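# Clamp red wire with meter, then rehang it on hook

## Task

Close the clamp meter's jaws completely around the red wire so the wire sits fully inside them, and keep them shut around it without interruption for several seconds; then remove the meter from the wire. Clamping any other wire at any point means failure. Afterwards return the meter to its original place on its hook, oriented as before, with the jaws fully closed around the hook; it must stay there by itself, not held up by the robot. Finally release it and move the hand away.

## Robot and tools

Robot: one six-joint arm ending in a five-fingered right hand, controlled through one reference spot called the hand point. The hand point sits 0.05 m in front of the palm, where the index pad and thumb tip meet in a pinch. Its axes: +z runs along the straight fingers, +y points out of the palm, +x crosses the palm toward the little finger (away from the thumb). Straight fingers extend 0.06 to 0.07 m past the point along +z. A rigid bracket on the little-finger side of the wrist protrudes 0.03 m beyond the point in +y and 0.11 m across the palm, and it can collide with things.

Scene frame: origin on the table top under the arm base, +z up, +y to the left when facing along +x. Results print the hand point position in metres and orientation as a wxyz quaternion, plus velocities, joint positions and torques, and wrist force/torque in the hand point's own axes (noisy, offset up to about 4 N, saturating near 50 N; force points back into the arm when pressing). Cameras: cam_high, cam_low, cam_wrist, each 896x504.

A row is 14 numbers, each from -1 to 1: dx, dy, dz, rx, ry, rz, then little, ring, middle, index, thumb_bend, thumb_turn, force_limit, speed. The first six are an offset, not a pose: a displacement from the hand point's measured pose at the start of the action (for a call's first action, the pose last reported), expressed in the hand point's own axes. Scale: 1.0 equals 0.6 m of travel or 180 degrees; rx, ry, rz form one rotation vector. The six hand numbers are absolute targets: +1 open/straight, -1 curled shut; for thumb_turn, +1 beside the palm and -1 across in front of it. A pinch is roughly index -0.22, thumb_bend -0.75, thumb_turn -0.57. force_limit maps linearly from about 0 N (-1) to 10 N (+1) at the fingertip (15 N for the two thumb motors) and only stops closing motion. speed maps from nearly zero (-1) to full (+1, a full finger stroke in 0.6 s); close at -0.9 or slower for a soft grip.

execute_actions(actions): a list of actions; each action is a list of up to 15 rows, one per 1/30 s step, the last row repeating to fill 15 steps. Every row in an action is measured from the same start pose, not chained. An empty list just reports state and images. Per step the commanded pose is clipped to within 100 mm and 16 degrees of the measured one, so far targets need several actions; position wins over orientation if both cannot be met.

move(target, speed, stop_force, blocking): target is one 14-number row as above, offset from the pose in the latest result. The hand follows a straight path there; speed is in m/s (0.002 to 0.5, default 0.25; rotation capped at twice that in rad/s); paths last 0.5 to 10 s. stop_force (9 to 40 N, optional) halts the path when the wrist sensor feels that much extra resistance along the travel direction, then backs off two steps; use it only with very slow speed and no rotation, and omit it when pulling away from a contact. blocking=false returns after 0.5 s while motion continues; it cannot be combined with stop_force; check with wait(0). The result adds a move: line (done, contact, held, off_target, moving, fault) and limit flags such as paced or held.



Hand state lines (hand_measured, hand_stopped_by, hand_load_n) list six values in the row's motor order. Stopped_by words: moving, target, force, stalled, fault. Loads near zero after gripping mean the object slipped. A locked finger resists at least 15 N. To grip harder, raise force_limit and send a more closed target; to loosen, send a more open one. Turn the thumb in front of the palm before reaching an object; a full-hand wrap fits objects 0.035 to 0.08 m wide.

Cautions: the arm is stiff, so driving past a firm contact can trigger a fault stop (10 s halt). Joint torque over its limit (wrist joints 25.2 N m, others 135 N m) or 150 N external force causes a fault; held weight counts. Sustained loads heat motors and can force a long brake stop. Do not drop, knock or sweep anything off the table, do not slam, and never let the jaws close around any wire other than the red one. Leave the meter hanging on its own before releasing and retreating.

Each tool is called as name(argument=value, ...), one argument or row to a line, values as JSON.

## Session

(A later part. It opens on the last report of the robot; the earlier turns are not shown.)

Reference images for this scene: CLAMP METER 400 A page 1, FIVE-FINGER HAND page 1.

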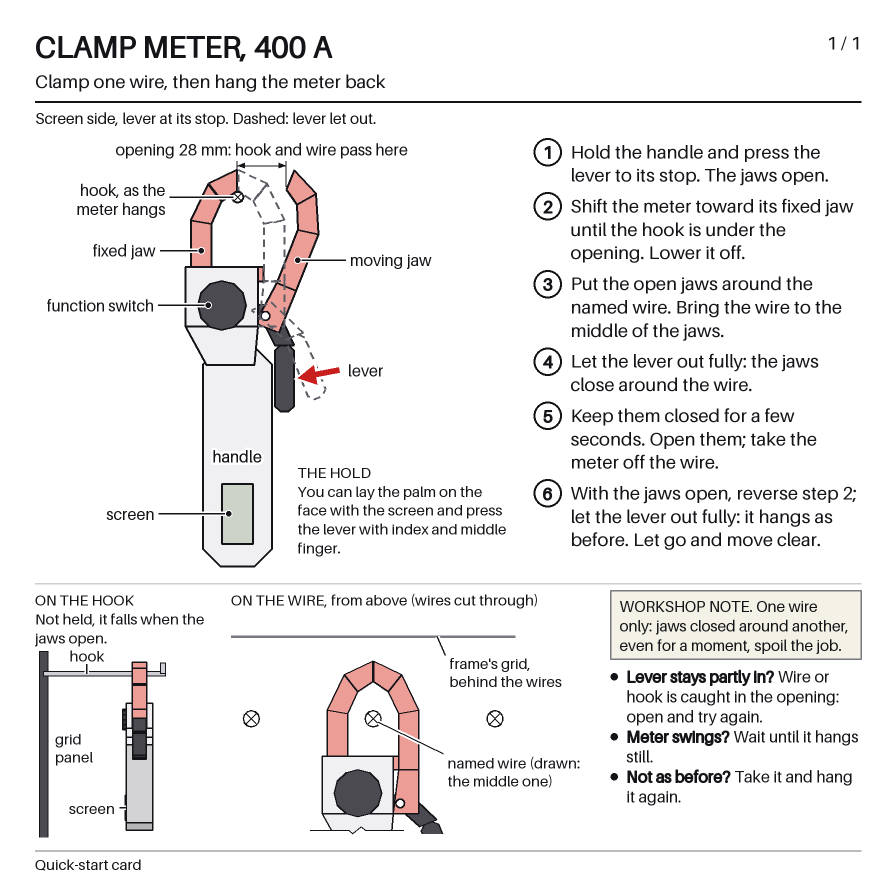

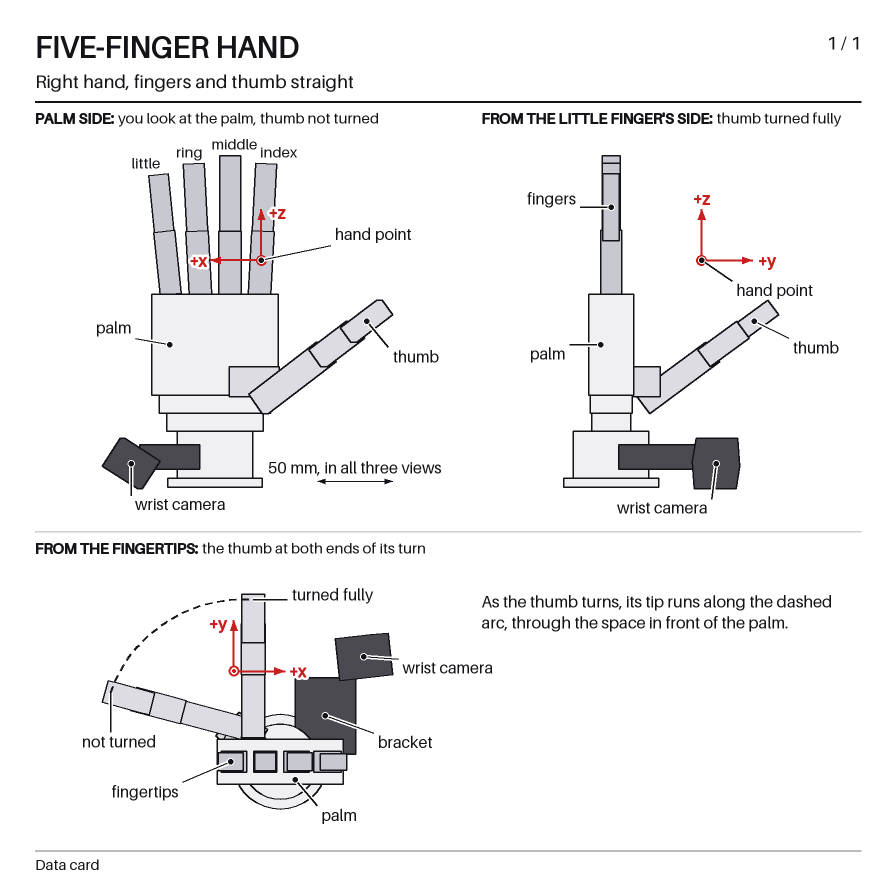

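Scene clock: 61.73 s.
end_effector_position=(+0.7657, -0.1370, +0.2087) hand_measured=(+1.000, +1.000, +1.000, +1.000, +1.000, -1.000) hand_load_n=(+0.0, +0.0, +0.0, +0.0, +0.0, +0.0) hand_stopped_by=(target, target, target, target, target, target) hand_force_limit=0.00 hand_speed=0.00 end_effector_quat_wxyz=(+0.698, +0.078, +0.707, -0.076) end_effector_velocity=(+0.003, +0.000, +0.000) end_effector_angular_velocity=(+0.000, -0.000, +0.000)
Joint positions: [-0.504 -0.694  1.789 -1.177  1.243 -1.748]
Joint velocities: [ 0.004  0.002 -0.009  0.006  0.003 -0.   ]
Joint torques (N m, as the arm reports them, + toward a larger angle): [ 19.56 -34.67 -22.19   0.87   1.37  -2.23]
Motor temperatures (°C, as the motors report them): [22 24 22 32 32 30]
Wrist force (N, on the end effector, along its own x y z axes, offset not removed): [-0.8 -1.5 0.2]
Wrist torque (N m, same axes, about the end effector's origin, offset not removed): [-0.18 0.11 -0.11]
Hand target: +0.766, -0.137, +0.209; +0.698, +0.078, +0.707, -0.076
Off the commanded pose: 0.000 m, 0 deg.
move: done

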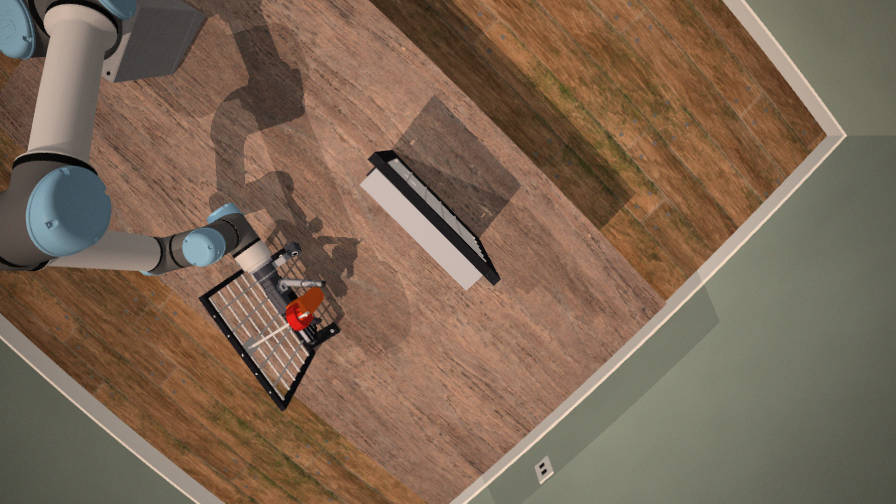

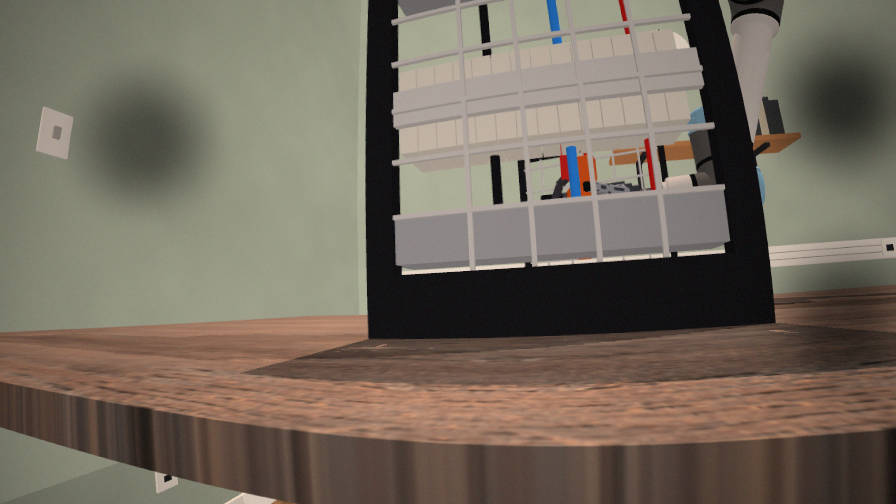

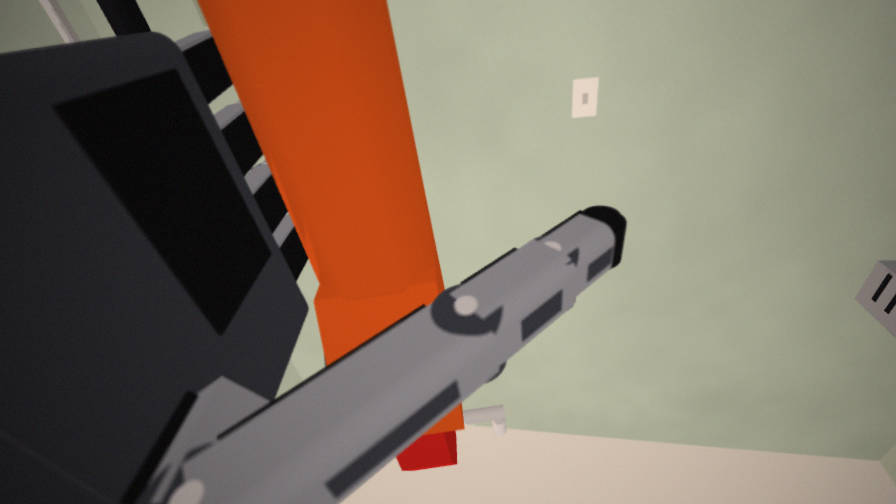

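Matches the reference.

move(
  target=[0,0.013,0.01,0,0,0,1,1,1,1,1,-1,0,0],
  speed=0.01,
)

move(
  target=[0,0,0,0,0,0,1,1,1,1,-1,-1,1,-0.7],
)

move(
  target=[0,0,0,0,0,0,-1,-1,1,1,-1,-1,1,-0.7],
)

move(
  target=[0,0,0,0,0,0,-1,-1,-1,-1,-1,-1,1,-0.7],
)

zoom_image(
  camera="cam_high",
  region=[215,220,375,380],
)

Scene clock: 70.87 s.
end_effector_position=(+0.7730, -0.1309, +0.2087) hand_measured=(+1.000, +1.000, +1.000, +1.000, +1.000, -1.000) hand_load_n=(+0.0, +0.0, +0.0, +0.0, +0.0, +0.0) hand_stopped_by=(target, target, target, target, target, target) hand_force_limit=0.00 hand_speed=0.00 end_effector_quat_wxyz=(+0.698, +0.078, +0.707, -0.076) end_effector_velocity=(+0.001, +0.001, -0.001) end_effector_angular_velocity=(+0.001, +0.002, -0.001)
Joint positions: [-0.486 -0.685  1.771 -1.167  1.26  -1.75 ]
Joint velocities: [ 0.004  0.003 -0.003  0.002  0.006 -0.001]
Joint torques (N m, as the arm reports them, + toward a larger angle): [ 20.73 -34.95 -22.33   0.92   1.32  -2.22]
Motor temperatures (°C, as the motors report them): [22 24 22 32 32 30]
Wrist force (N, on the end effector, along its own x y z axes, offset not removed): [-1.4 -0.1 -2.2]
Wrist torque (N m, same axes, about the end effector's origin, offset not removed): [0.16 0.37 0.01]
Hand target: +0.773, -0.131, +0.209; +0.698, +0.078, +0.707, -0.076
Off the commanded pose: 0.000 m, 0 deg.
move: done

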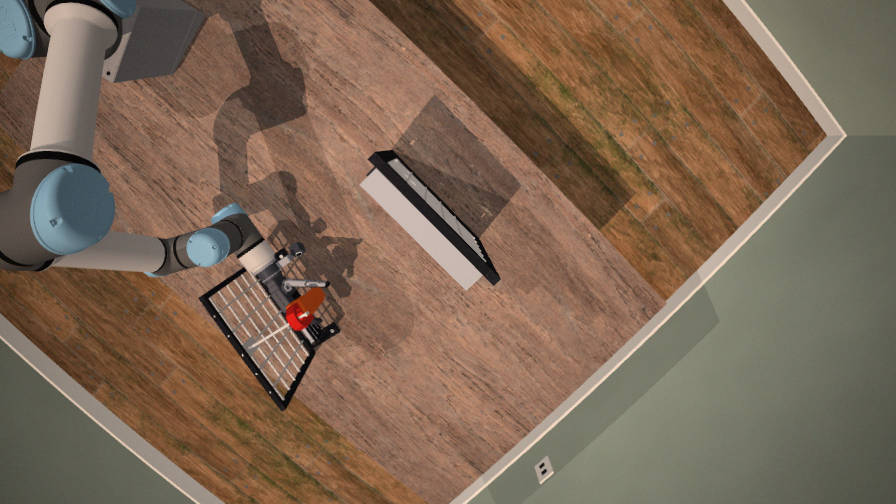

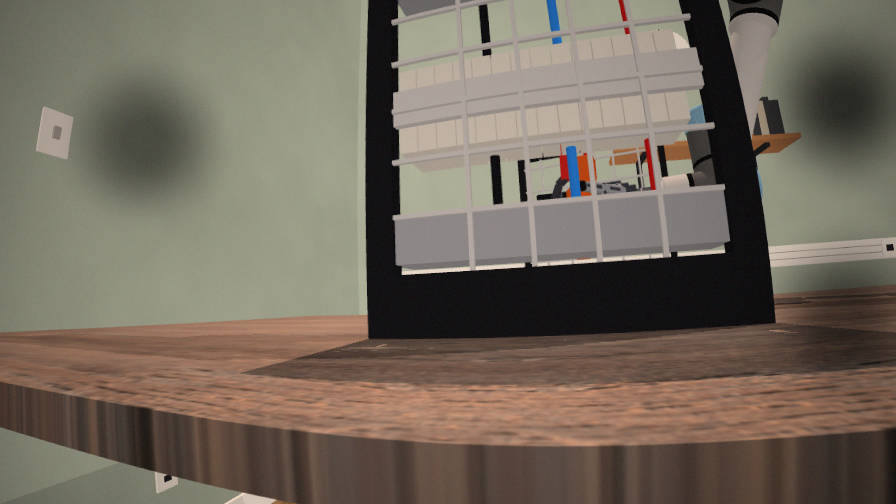

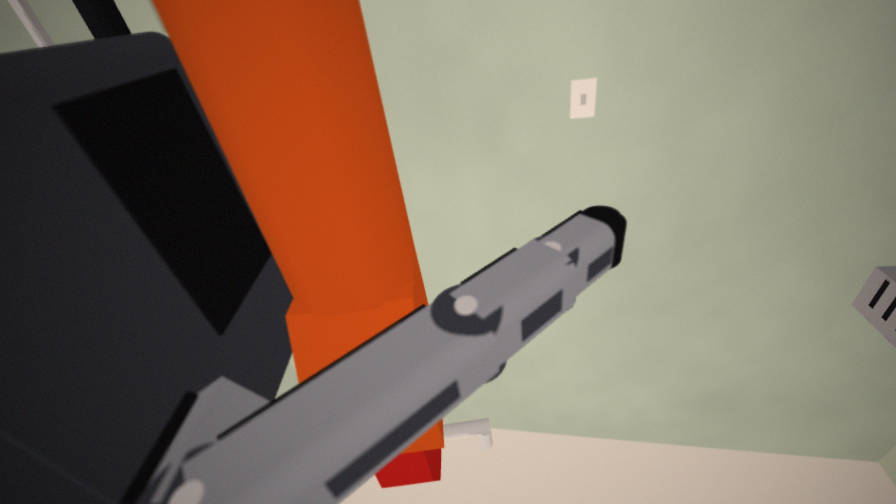

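Scene clock: 75.87 s.
end_effector_position=(+0.7730, -0.1309, +0.2087) hand_measured=(+1.000, +1.000, +1.000, +1.000, -0.546, -1.000) hand_load_n=(+0.0, +0.0, +0.0, +0.0, +0.0, +0.0) hand_stopped_by=(target, target, target, target, moving, target) hand_force_limit=1.00 hand_speed=-0.70 end_effector_quat_wxyz=(+0.698, +0.078, +0.707, -0.076) end_effector_velocity=(-0.000, +0.001, -0.000) end_effector_angular_velocity=(+0.001, +0.001, +0.002)
Joint positions: [-0.486 -0.685  1.771 -1.167  1.26  -1.75 ]
Joint velocities: [-0.     0.     0.     0.001 -0.002 -0.   ]
Joint torques (N m, as the arm reports them, + toward a larger angle): [  1.96 -47.48   4.83  -3.55  -1.91   2.63]
Motor temperatures (°C, as the motors report them): [22 24 22 32 32 30]
Wrist force (N, on the end effector, along its own x y z axes, offset not removed): [0.4 -1.5 -0.2]
Wrist torque (N m, same axes, about the end effector's origin, offset not removed): [-0.12 0.01 -0.13]
Hand target: +0.773, -0.131, +0.209; +0.698, +0.078, +0.707, -0.076
Off the commanded pose: 0.000 m, 0 deg.
move: moving (no rest 5 s after the path's end)

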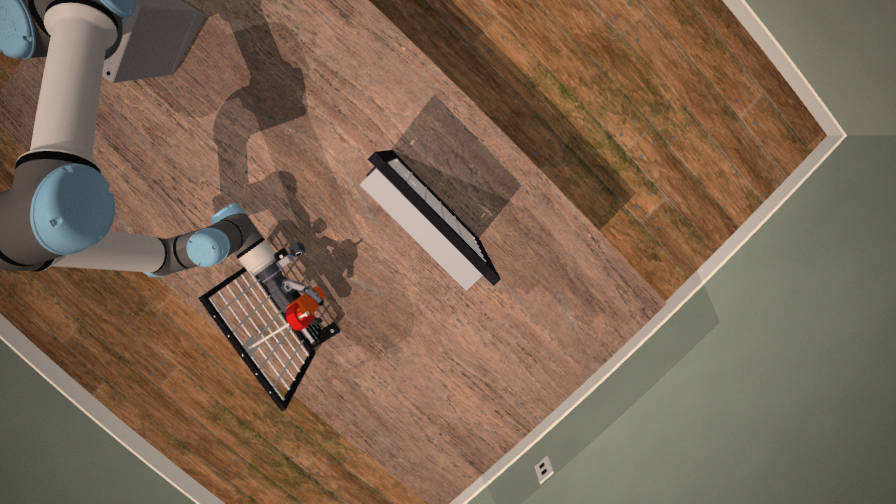

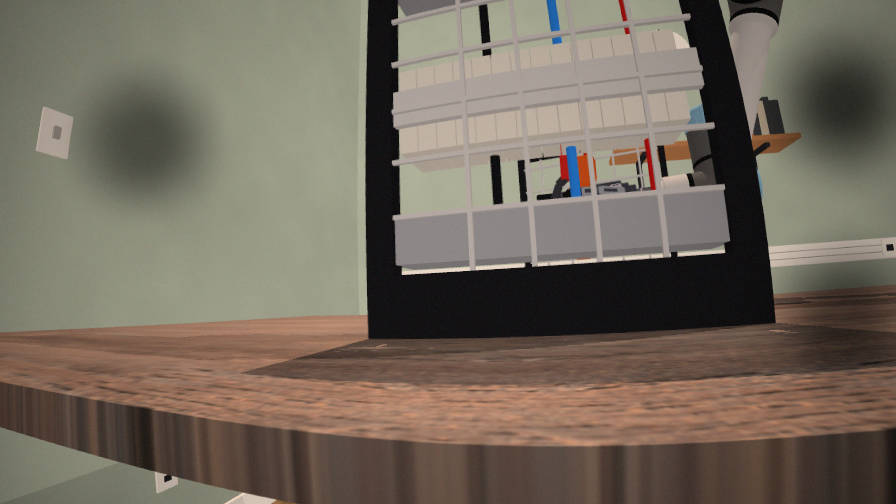

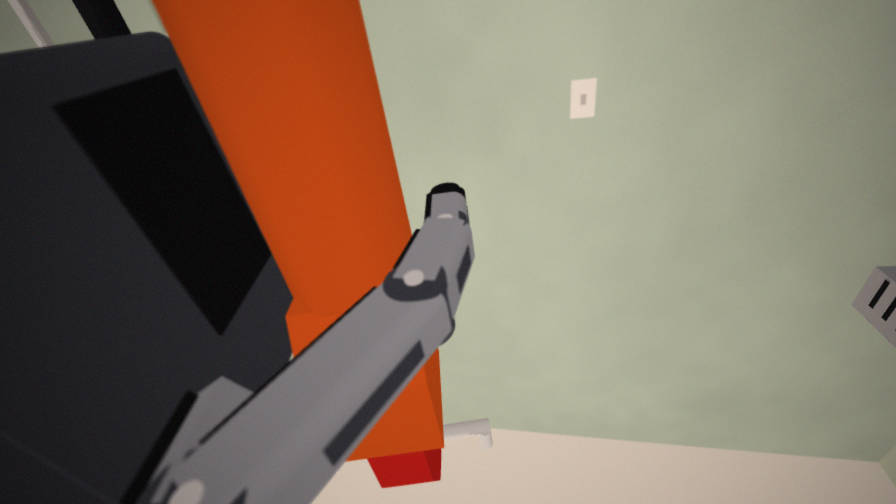

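Scene clock: 78.97 s.
end_effector_position=(+0.7730, -0.1309, +0.2087) hand_measured=(-0.412, -0.378, +1.000, +1.000, -0.928, -1.000) hand_load_n=(+9.5, +6.0, +0.0, +0.0, +20.0, +6.5) hand_stopped_by=(force, force, target, target, force, target) hand_force_limit=1.00 hand_speed=-0.70 end_effector_quat_wxyz=(+0.698, +0.078, +0.707, -0.076) end_effector_velocity=(+0.001, -0.001, +0.001) end_effector_angular_velocity=(-0.001, -0.002, -0.001)
Joint positions: [-0.486 -0.686  1.771 -1.167  1.26  -1.75 ]
Joint velocities: [-0.001 -0.    -0.002 -0.    -0.    -0.   ]
Joint torques (N m, as the arm reports them, + toward a larger angle): [  3.67 -42.     1.46  -1.21  -0.18   1.52]
Motor temperatures (°C, as the motors report them): [22 24 22 32 32 30]
Wrist force (N, on the end effector, along its own x y z axes, offset not removed): [-3.3 -2.9 -8.0]
Wrist torque (N m, same axes, about the end effector's origin, offset not removed): [-0.37 -0.82 -0.30]
Hand target: +0.773, -0.131, +0.209; +0.698, +0.078, +0.707, -0.076
Off the commanded pose: 0.000 m, 0 deg.
move: done

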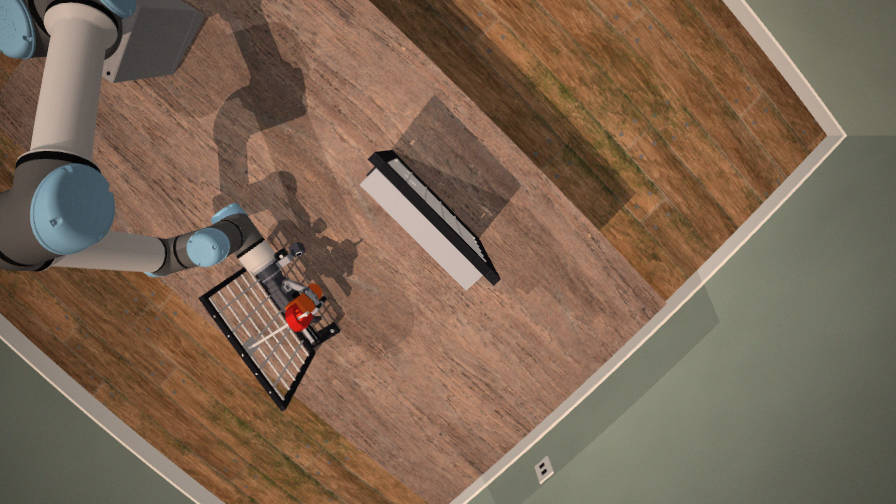

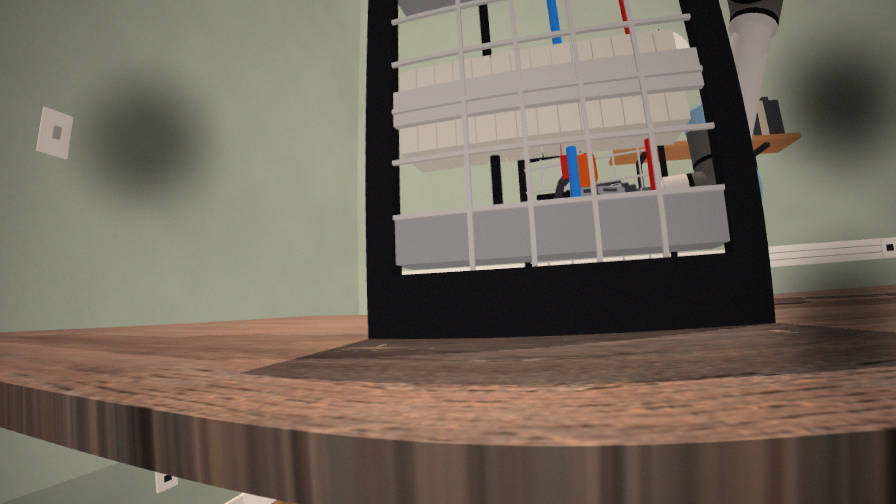

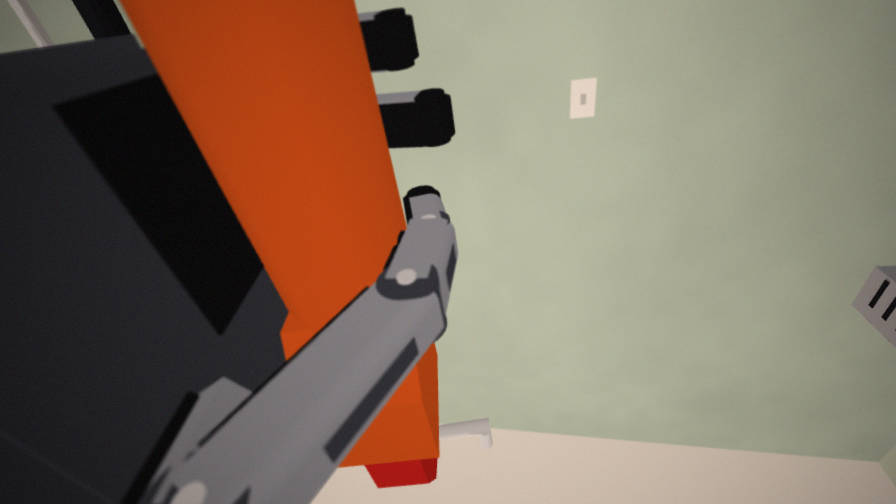

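Scene clock: 81.47 s.
end_effector_position=(+0.7730, -0.1309, +0.2087) hand_measured=(-0.412, -0.378, -0.104, -0.044, -0.924, -1.000) hand_load_n=(+3.0, +0.0, +10.5, +4.0, +24.0, +4.5) hand_stopped_by=(force, force, force, force, force, target) hand_force_limit=1.00 hand_speed=-0.70 end_effector_quat_wxyz=(+0.698, +0.078, +0.707, -0.076) end_effector_velocity=(+0.000, -0.001, +0.000) end_effector_angular_velocity=(-0.001, -0.001, -0.001)
Joint positions: [-0.486 -0.686  1.771 -1.167  1.26  -1.75 ]
Joint velocities: [-0.    -0.    -0.    -0.001  0.001 -0.   ]
Joint torques (N m, as the arm reports them, + toward a larger angle): [  3.43 -41.97   1.46  -1.1   -0.21   1.27]
Motor temperatures (°C, as the motors report them): [22 24 22 32 32 30]
Wrist force (N, on the end effector, along its own x y z axes, offset not removed): [3.5 -1.9 -1.2]
Wrist torque (N m, same axes, about the end effector's origin, offset not removed): [-0.14 -0.06 0.11]
Hand target: +0.773, -0.131, +0.209; +0.698, +0.078, +0.707, -0.076
Off the commanded pose: 0.000 m, 0 deg.
move: done

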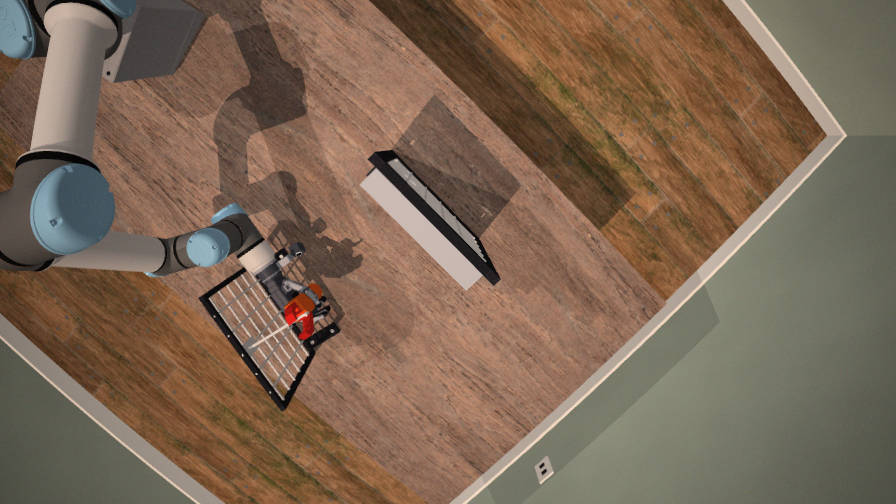

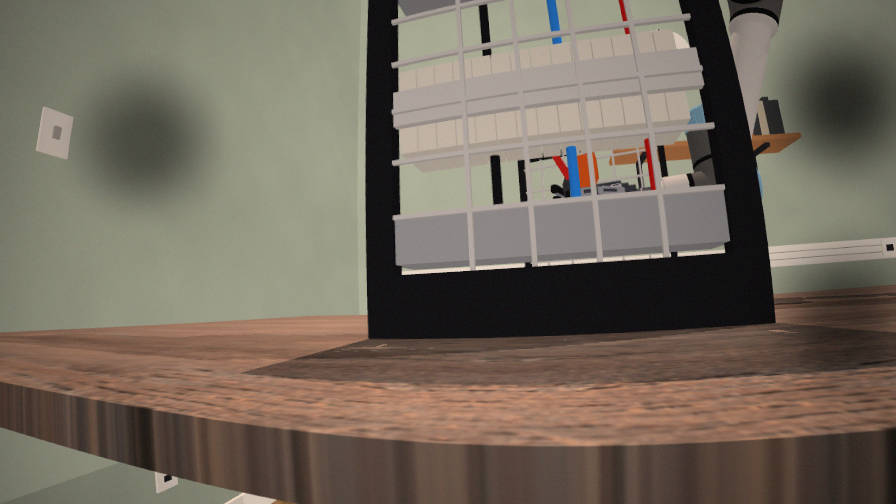

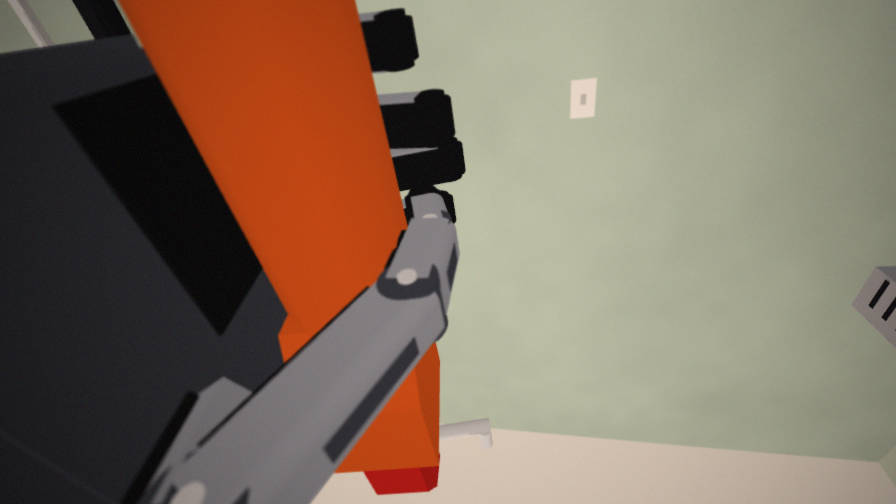

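Region (215, 220, 375, 380) of cam_high's 896x504 image, scaled by 3.150, with more detail than that image has.

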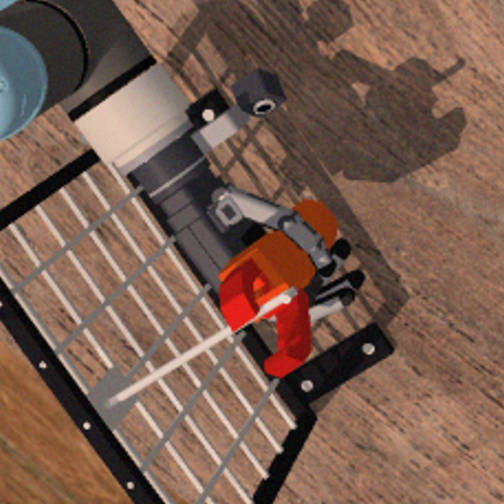

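move(
  target=[0,0,-0.02,0,0,0,-0.97,-0.97,-1,-1,-1,-1,0.3,-0.9],
  speed=0.015,
)

move(
  target=[0.055,0,0,0,0,0,-0.97,-0.97,-1,-1,-1,-1,0.3,-0.9],
  speed=0.02,
  stop_force=10,
)

move(
  target=[0,0.12,0,0,0,0,-0.97,-0.97,-1,-1,-1,-1,0.3,-0.9],
  speed=0.04,
  stop_force=10,
)

Scene clock: 93.03 s.
end_effector_position=(+0.7616, -0.1283, +0.2089) hand_measured=(-0.460, -0.442, -0.104, -0.044, -0.924, -1.000) hand_load_n=(+4.0, +6.0, +8.0, +3.0, +25.0, +7.0) hand_stopped_by=(force, force, force, force, force, target) hand_force_limit=0.30 hand_speed=-0.90 end_effector_quat_wxyz=(+0.698, +0.078, +0.707, -0.076) end_effector_velocity=(-0.003, -0.000, +0.000) end_effector_angular_velocity=(-0.001, -0.001, -0.001)
Joint positions: [-0.493 -0.697  1.808 -1.193  1.253 -1.749]
Joint velocities: [-0.003 -0.003  0.008 -0.007 -0.002  0.   ]
Joint torques (N m, as the arm reports them, + toward a larger angle): [  2.96 -48.64   5.43  -4.06  -2.09   2.66]
Motor temperatures (°C, as the motors report them): [22 24 22 32 32 30]
Wrist force (N, on the end effector, along its own x y z axes, offset not removed): [2.4 -1.9 0.6]
Wrist torque (N m, same axes, about the end effector's origin, offset not removed): [-0.27 0.09 0.13]
Hand target: +0.761, -0.128, +0.209; +0.698, +0.078, +0.707, -0.076
Off the commanded pose: 0.000 m, 0 deg.
move: done

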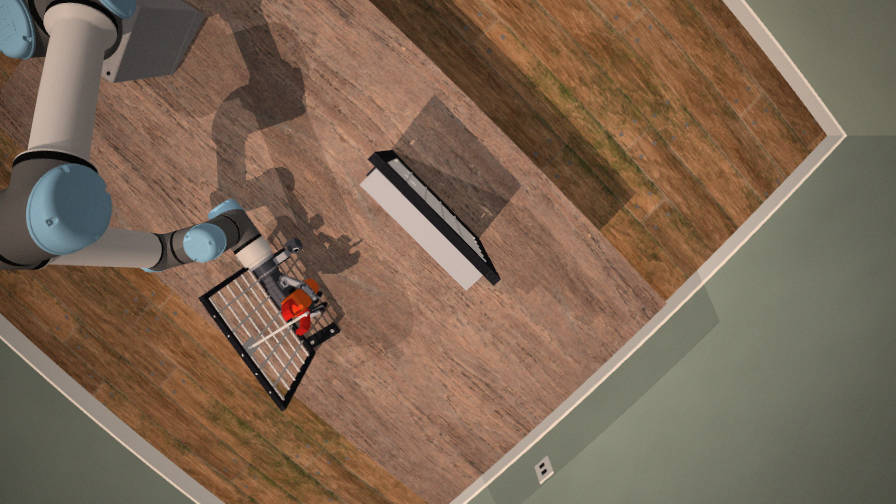

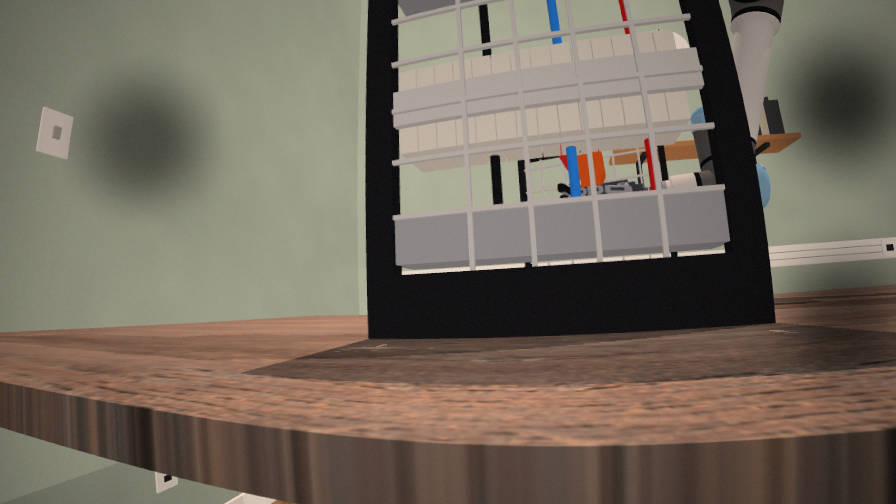

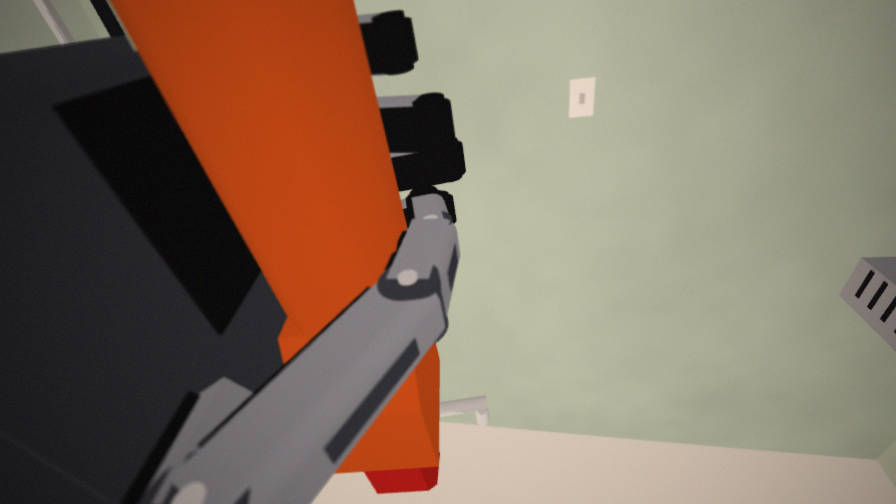

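Scene clock: 94.97 s.
end_effector_position=(+0.7612, -0.1282, +0.1762) hand_measured=(-0.460, -0.442, -0.104, -0.044, -0.924, -1.000) hand_load_n=(+4.0, +6.0, +8.0, +3.0, +25.0, +7.0) hand_stopped_by=(force, force, force, force, force, target) hand_force_limit=0.30 hand_speed=-0.90 end_effector_quat_wxyz=(+0.698, +0.078, +0.707, -0.076) end_effector_velocity=(-0.000, -0.000, -0.003) end_effector_angular_velocity=(-0.000, +0.000, +0.000)
Joint positions: [-0.504 -0.624  1.78  -1.238  1.242 -1.748]
Joint velocities: [-0.001  0.006 -0.003 -0.003 -0.001  0.   ]
Joint torques (N m, as the arm reports them, + toward a larger angle): [  1.68 -36.67 -21.76  -4.14  -2.04   2.69]
Motor temperatures (°C, as the motors report them): [22 24 22 32 32 30]
Wrist force (N, on the end effector, along its own x y z axes, offset not removed): [2.7 0.9 -2.9]
Wrist torque (N m, same axes, about the end effector's origin, offset not removed): [0.26 0.05 0.07]
Hand target: +0.761, -0.128, +0.176; +0.698, +0.078, +0.707, -0.076
Off the commanded pose: 0.000 m, 0 deg.
move: done

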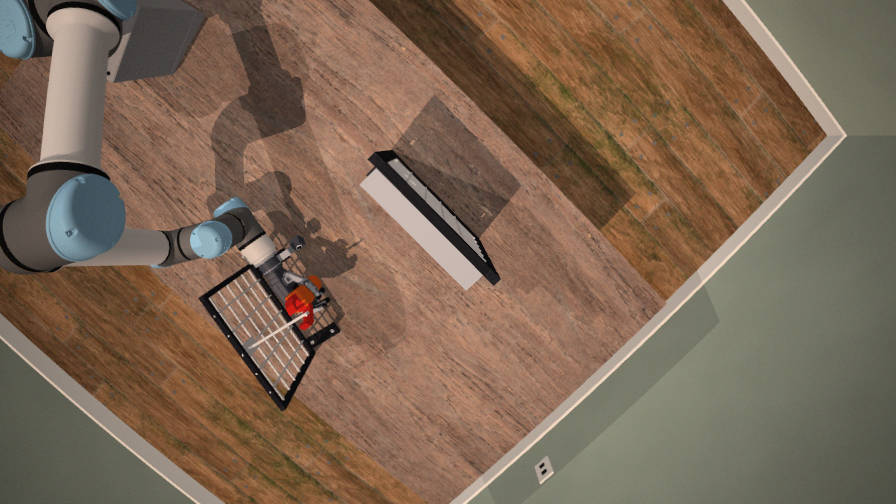

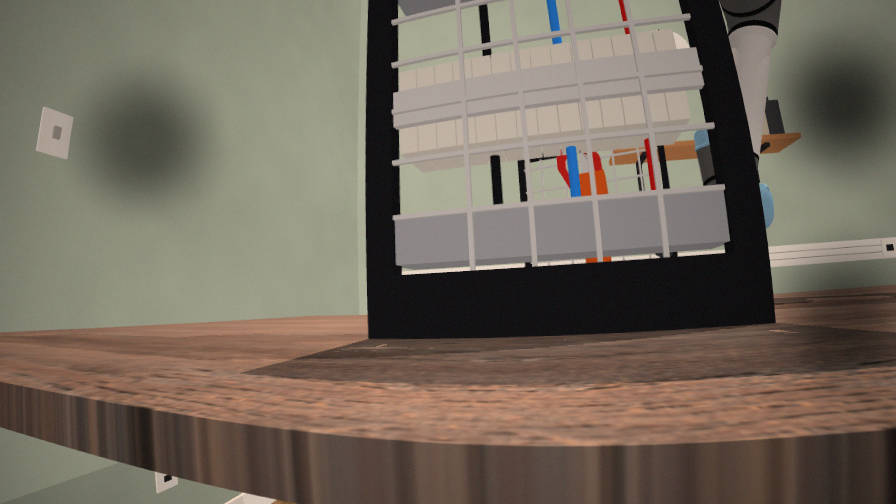

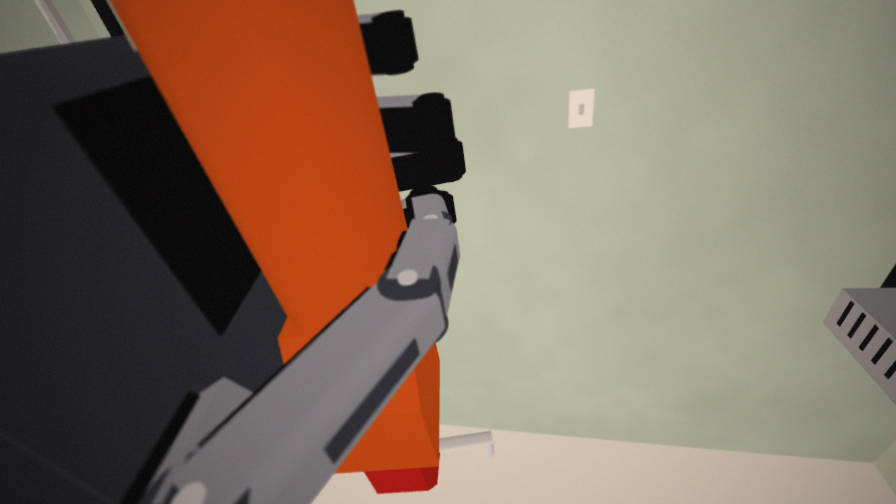

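Scene clock: 97.17 s.
end_effector_position=(+0.7767, -0.0582, +0.1763) hand_measured=(-0.460, -0.442, -0.104, -0.044, -0.924, -1.000) hand_load_n=(+4.0, +6.0, +8.0, +3.0, +25.0, +7.0) hand_stopped_by=(force, force, force, force, force, target) hand_force_limit=0.30 hand_speed=-0.90 end_effector_quat_wxyz=(+0.698, +0.078, +0.707, -0.076) end_effector_velocity=(+0.001, +0.002, +0.001) end_effector_angular_velocity=(-0.000, -0.001, +0.002)
Joint positions: [-0.371 -0.591  1.767 -1.255  1.375 -1.759]
Joint velocities: [ 0.004  0.    -0.001 -0.     0.002 -0.   ]
Joint torques (N m, as the arm reports them, + toward a larger angle): [ 21.99 -37.2  -22.66  -4.22   1.19  -2.22]
Motor temperatures (°C, as the motors report them): [22 24 22 32 32 30]
Wrist force (N, on the end effector, along its own x y z axes, offset not removed): [3.4 1.4 2.3]
Wrist torque (N m, same axes, about the end effector's origin, offset not removed): [0.16 -0.20 0.40]
Hand target: +0.777, -0.058, +0.176; +0.698, +0.078, +0.707, -0.076
Off the commanded pose: 0.000 m, 0 deg.
move: done

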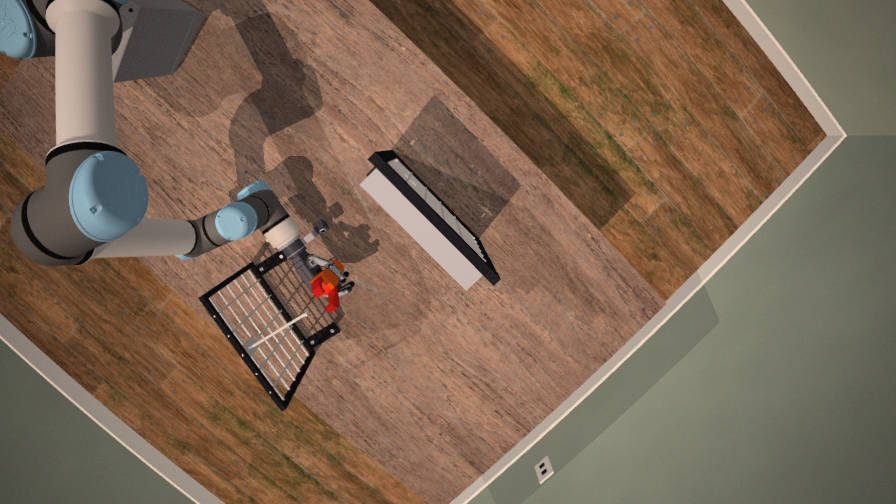

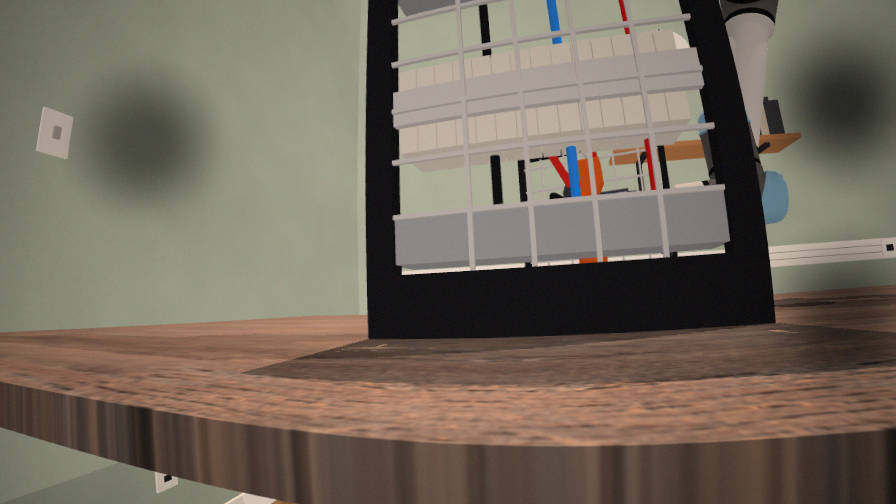

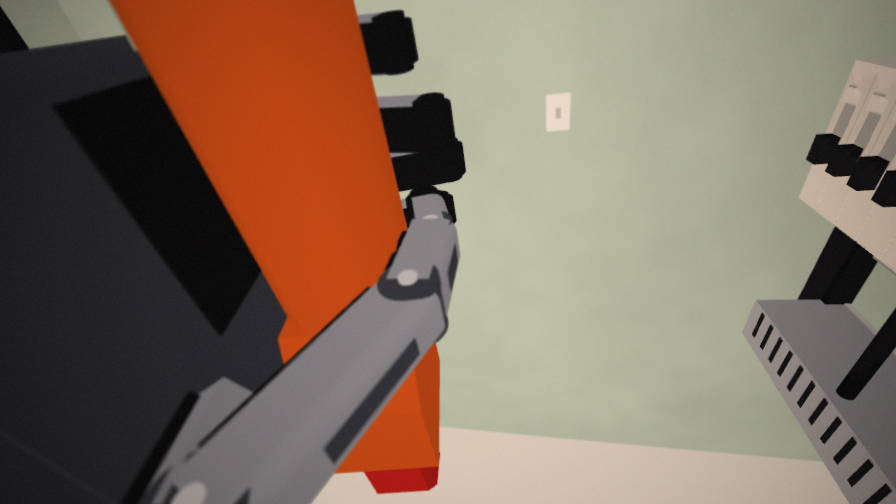

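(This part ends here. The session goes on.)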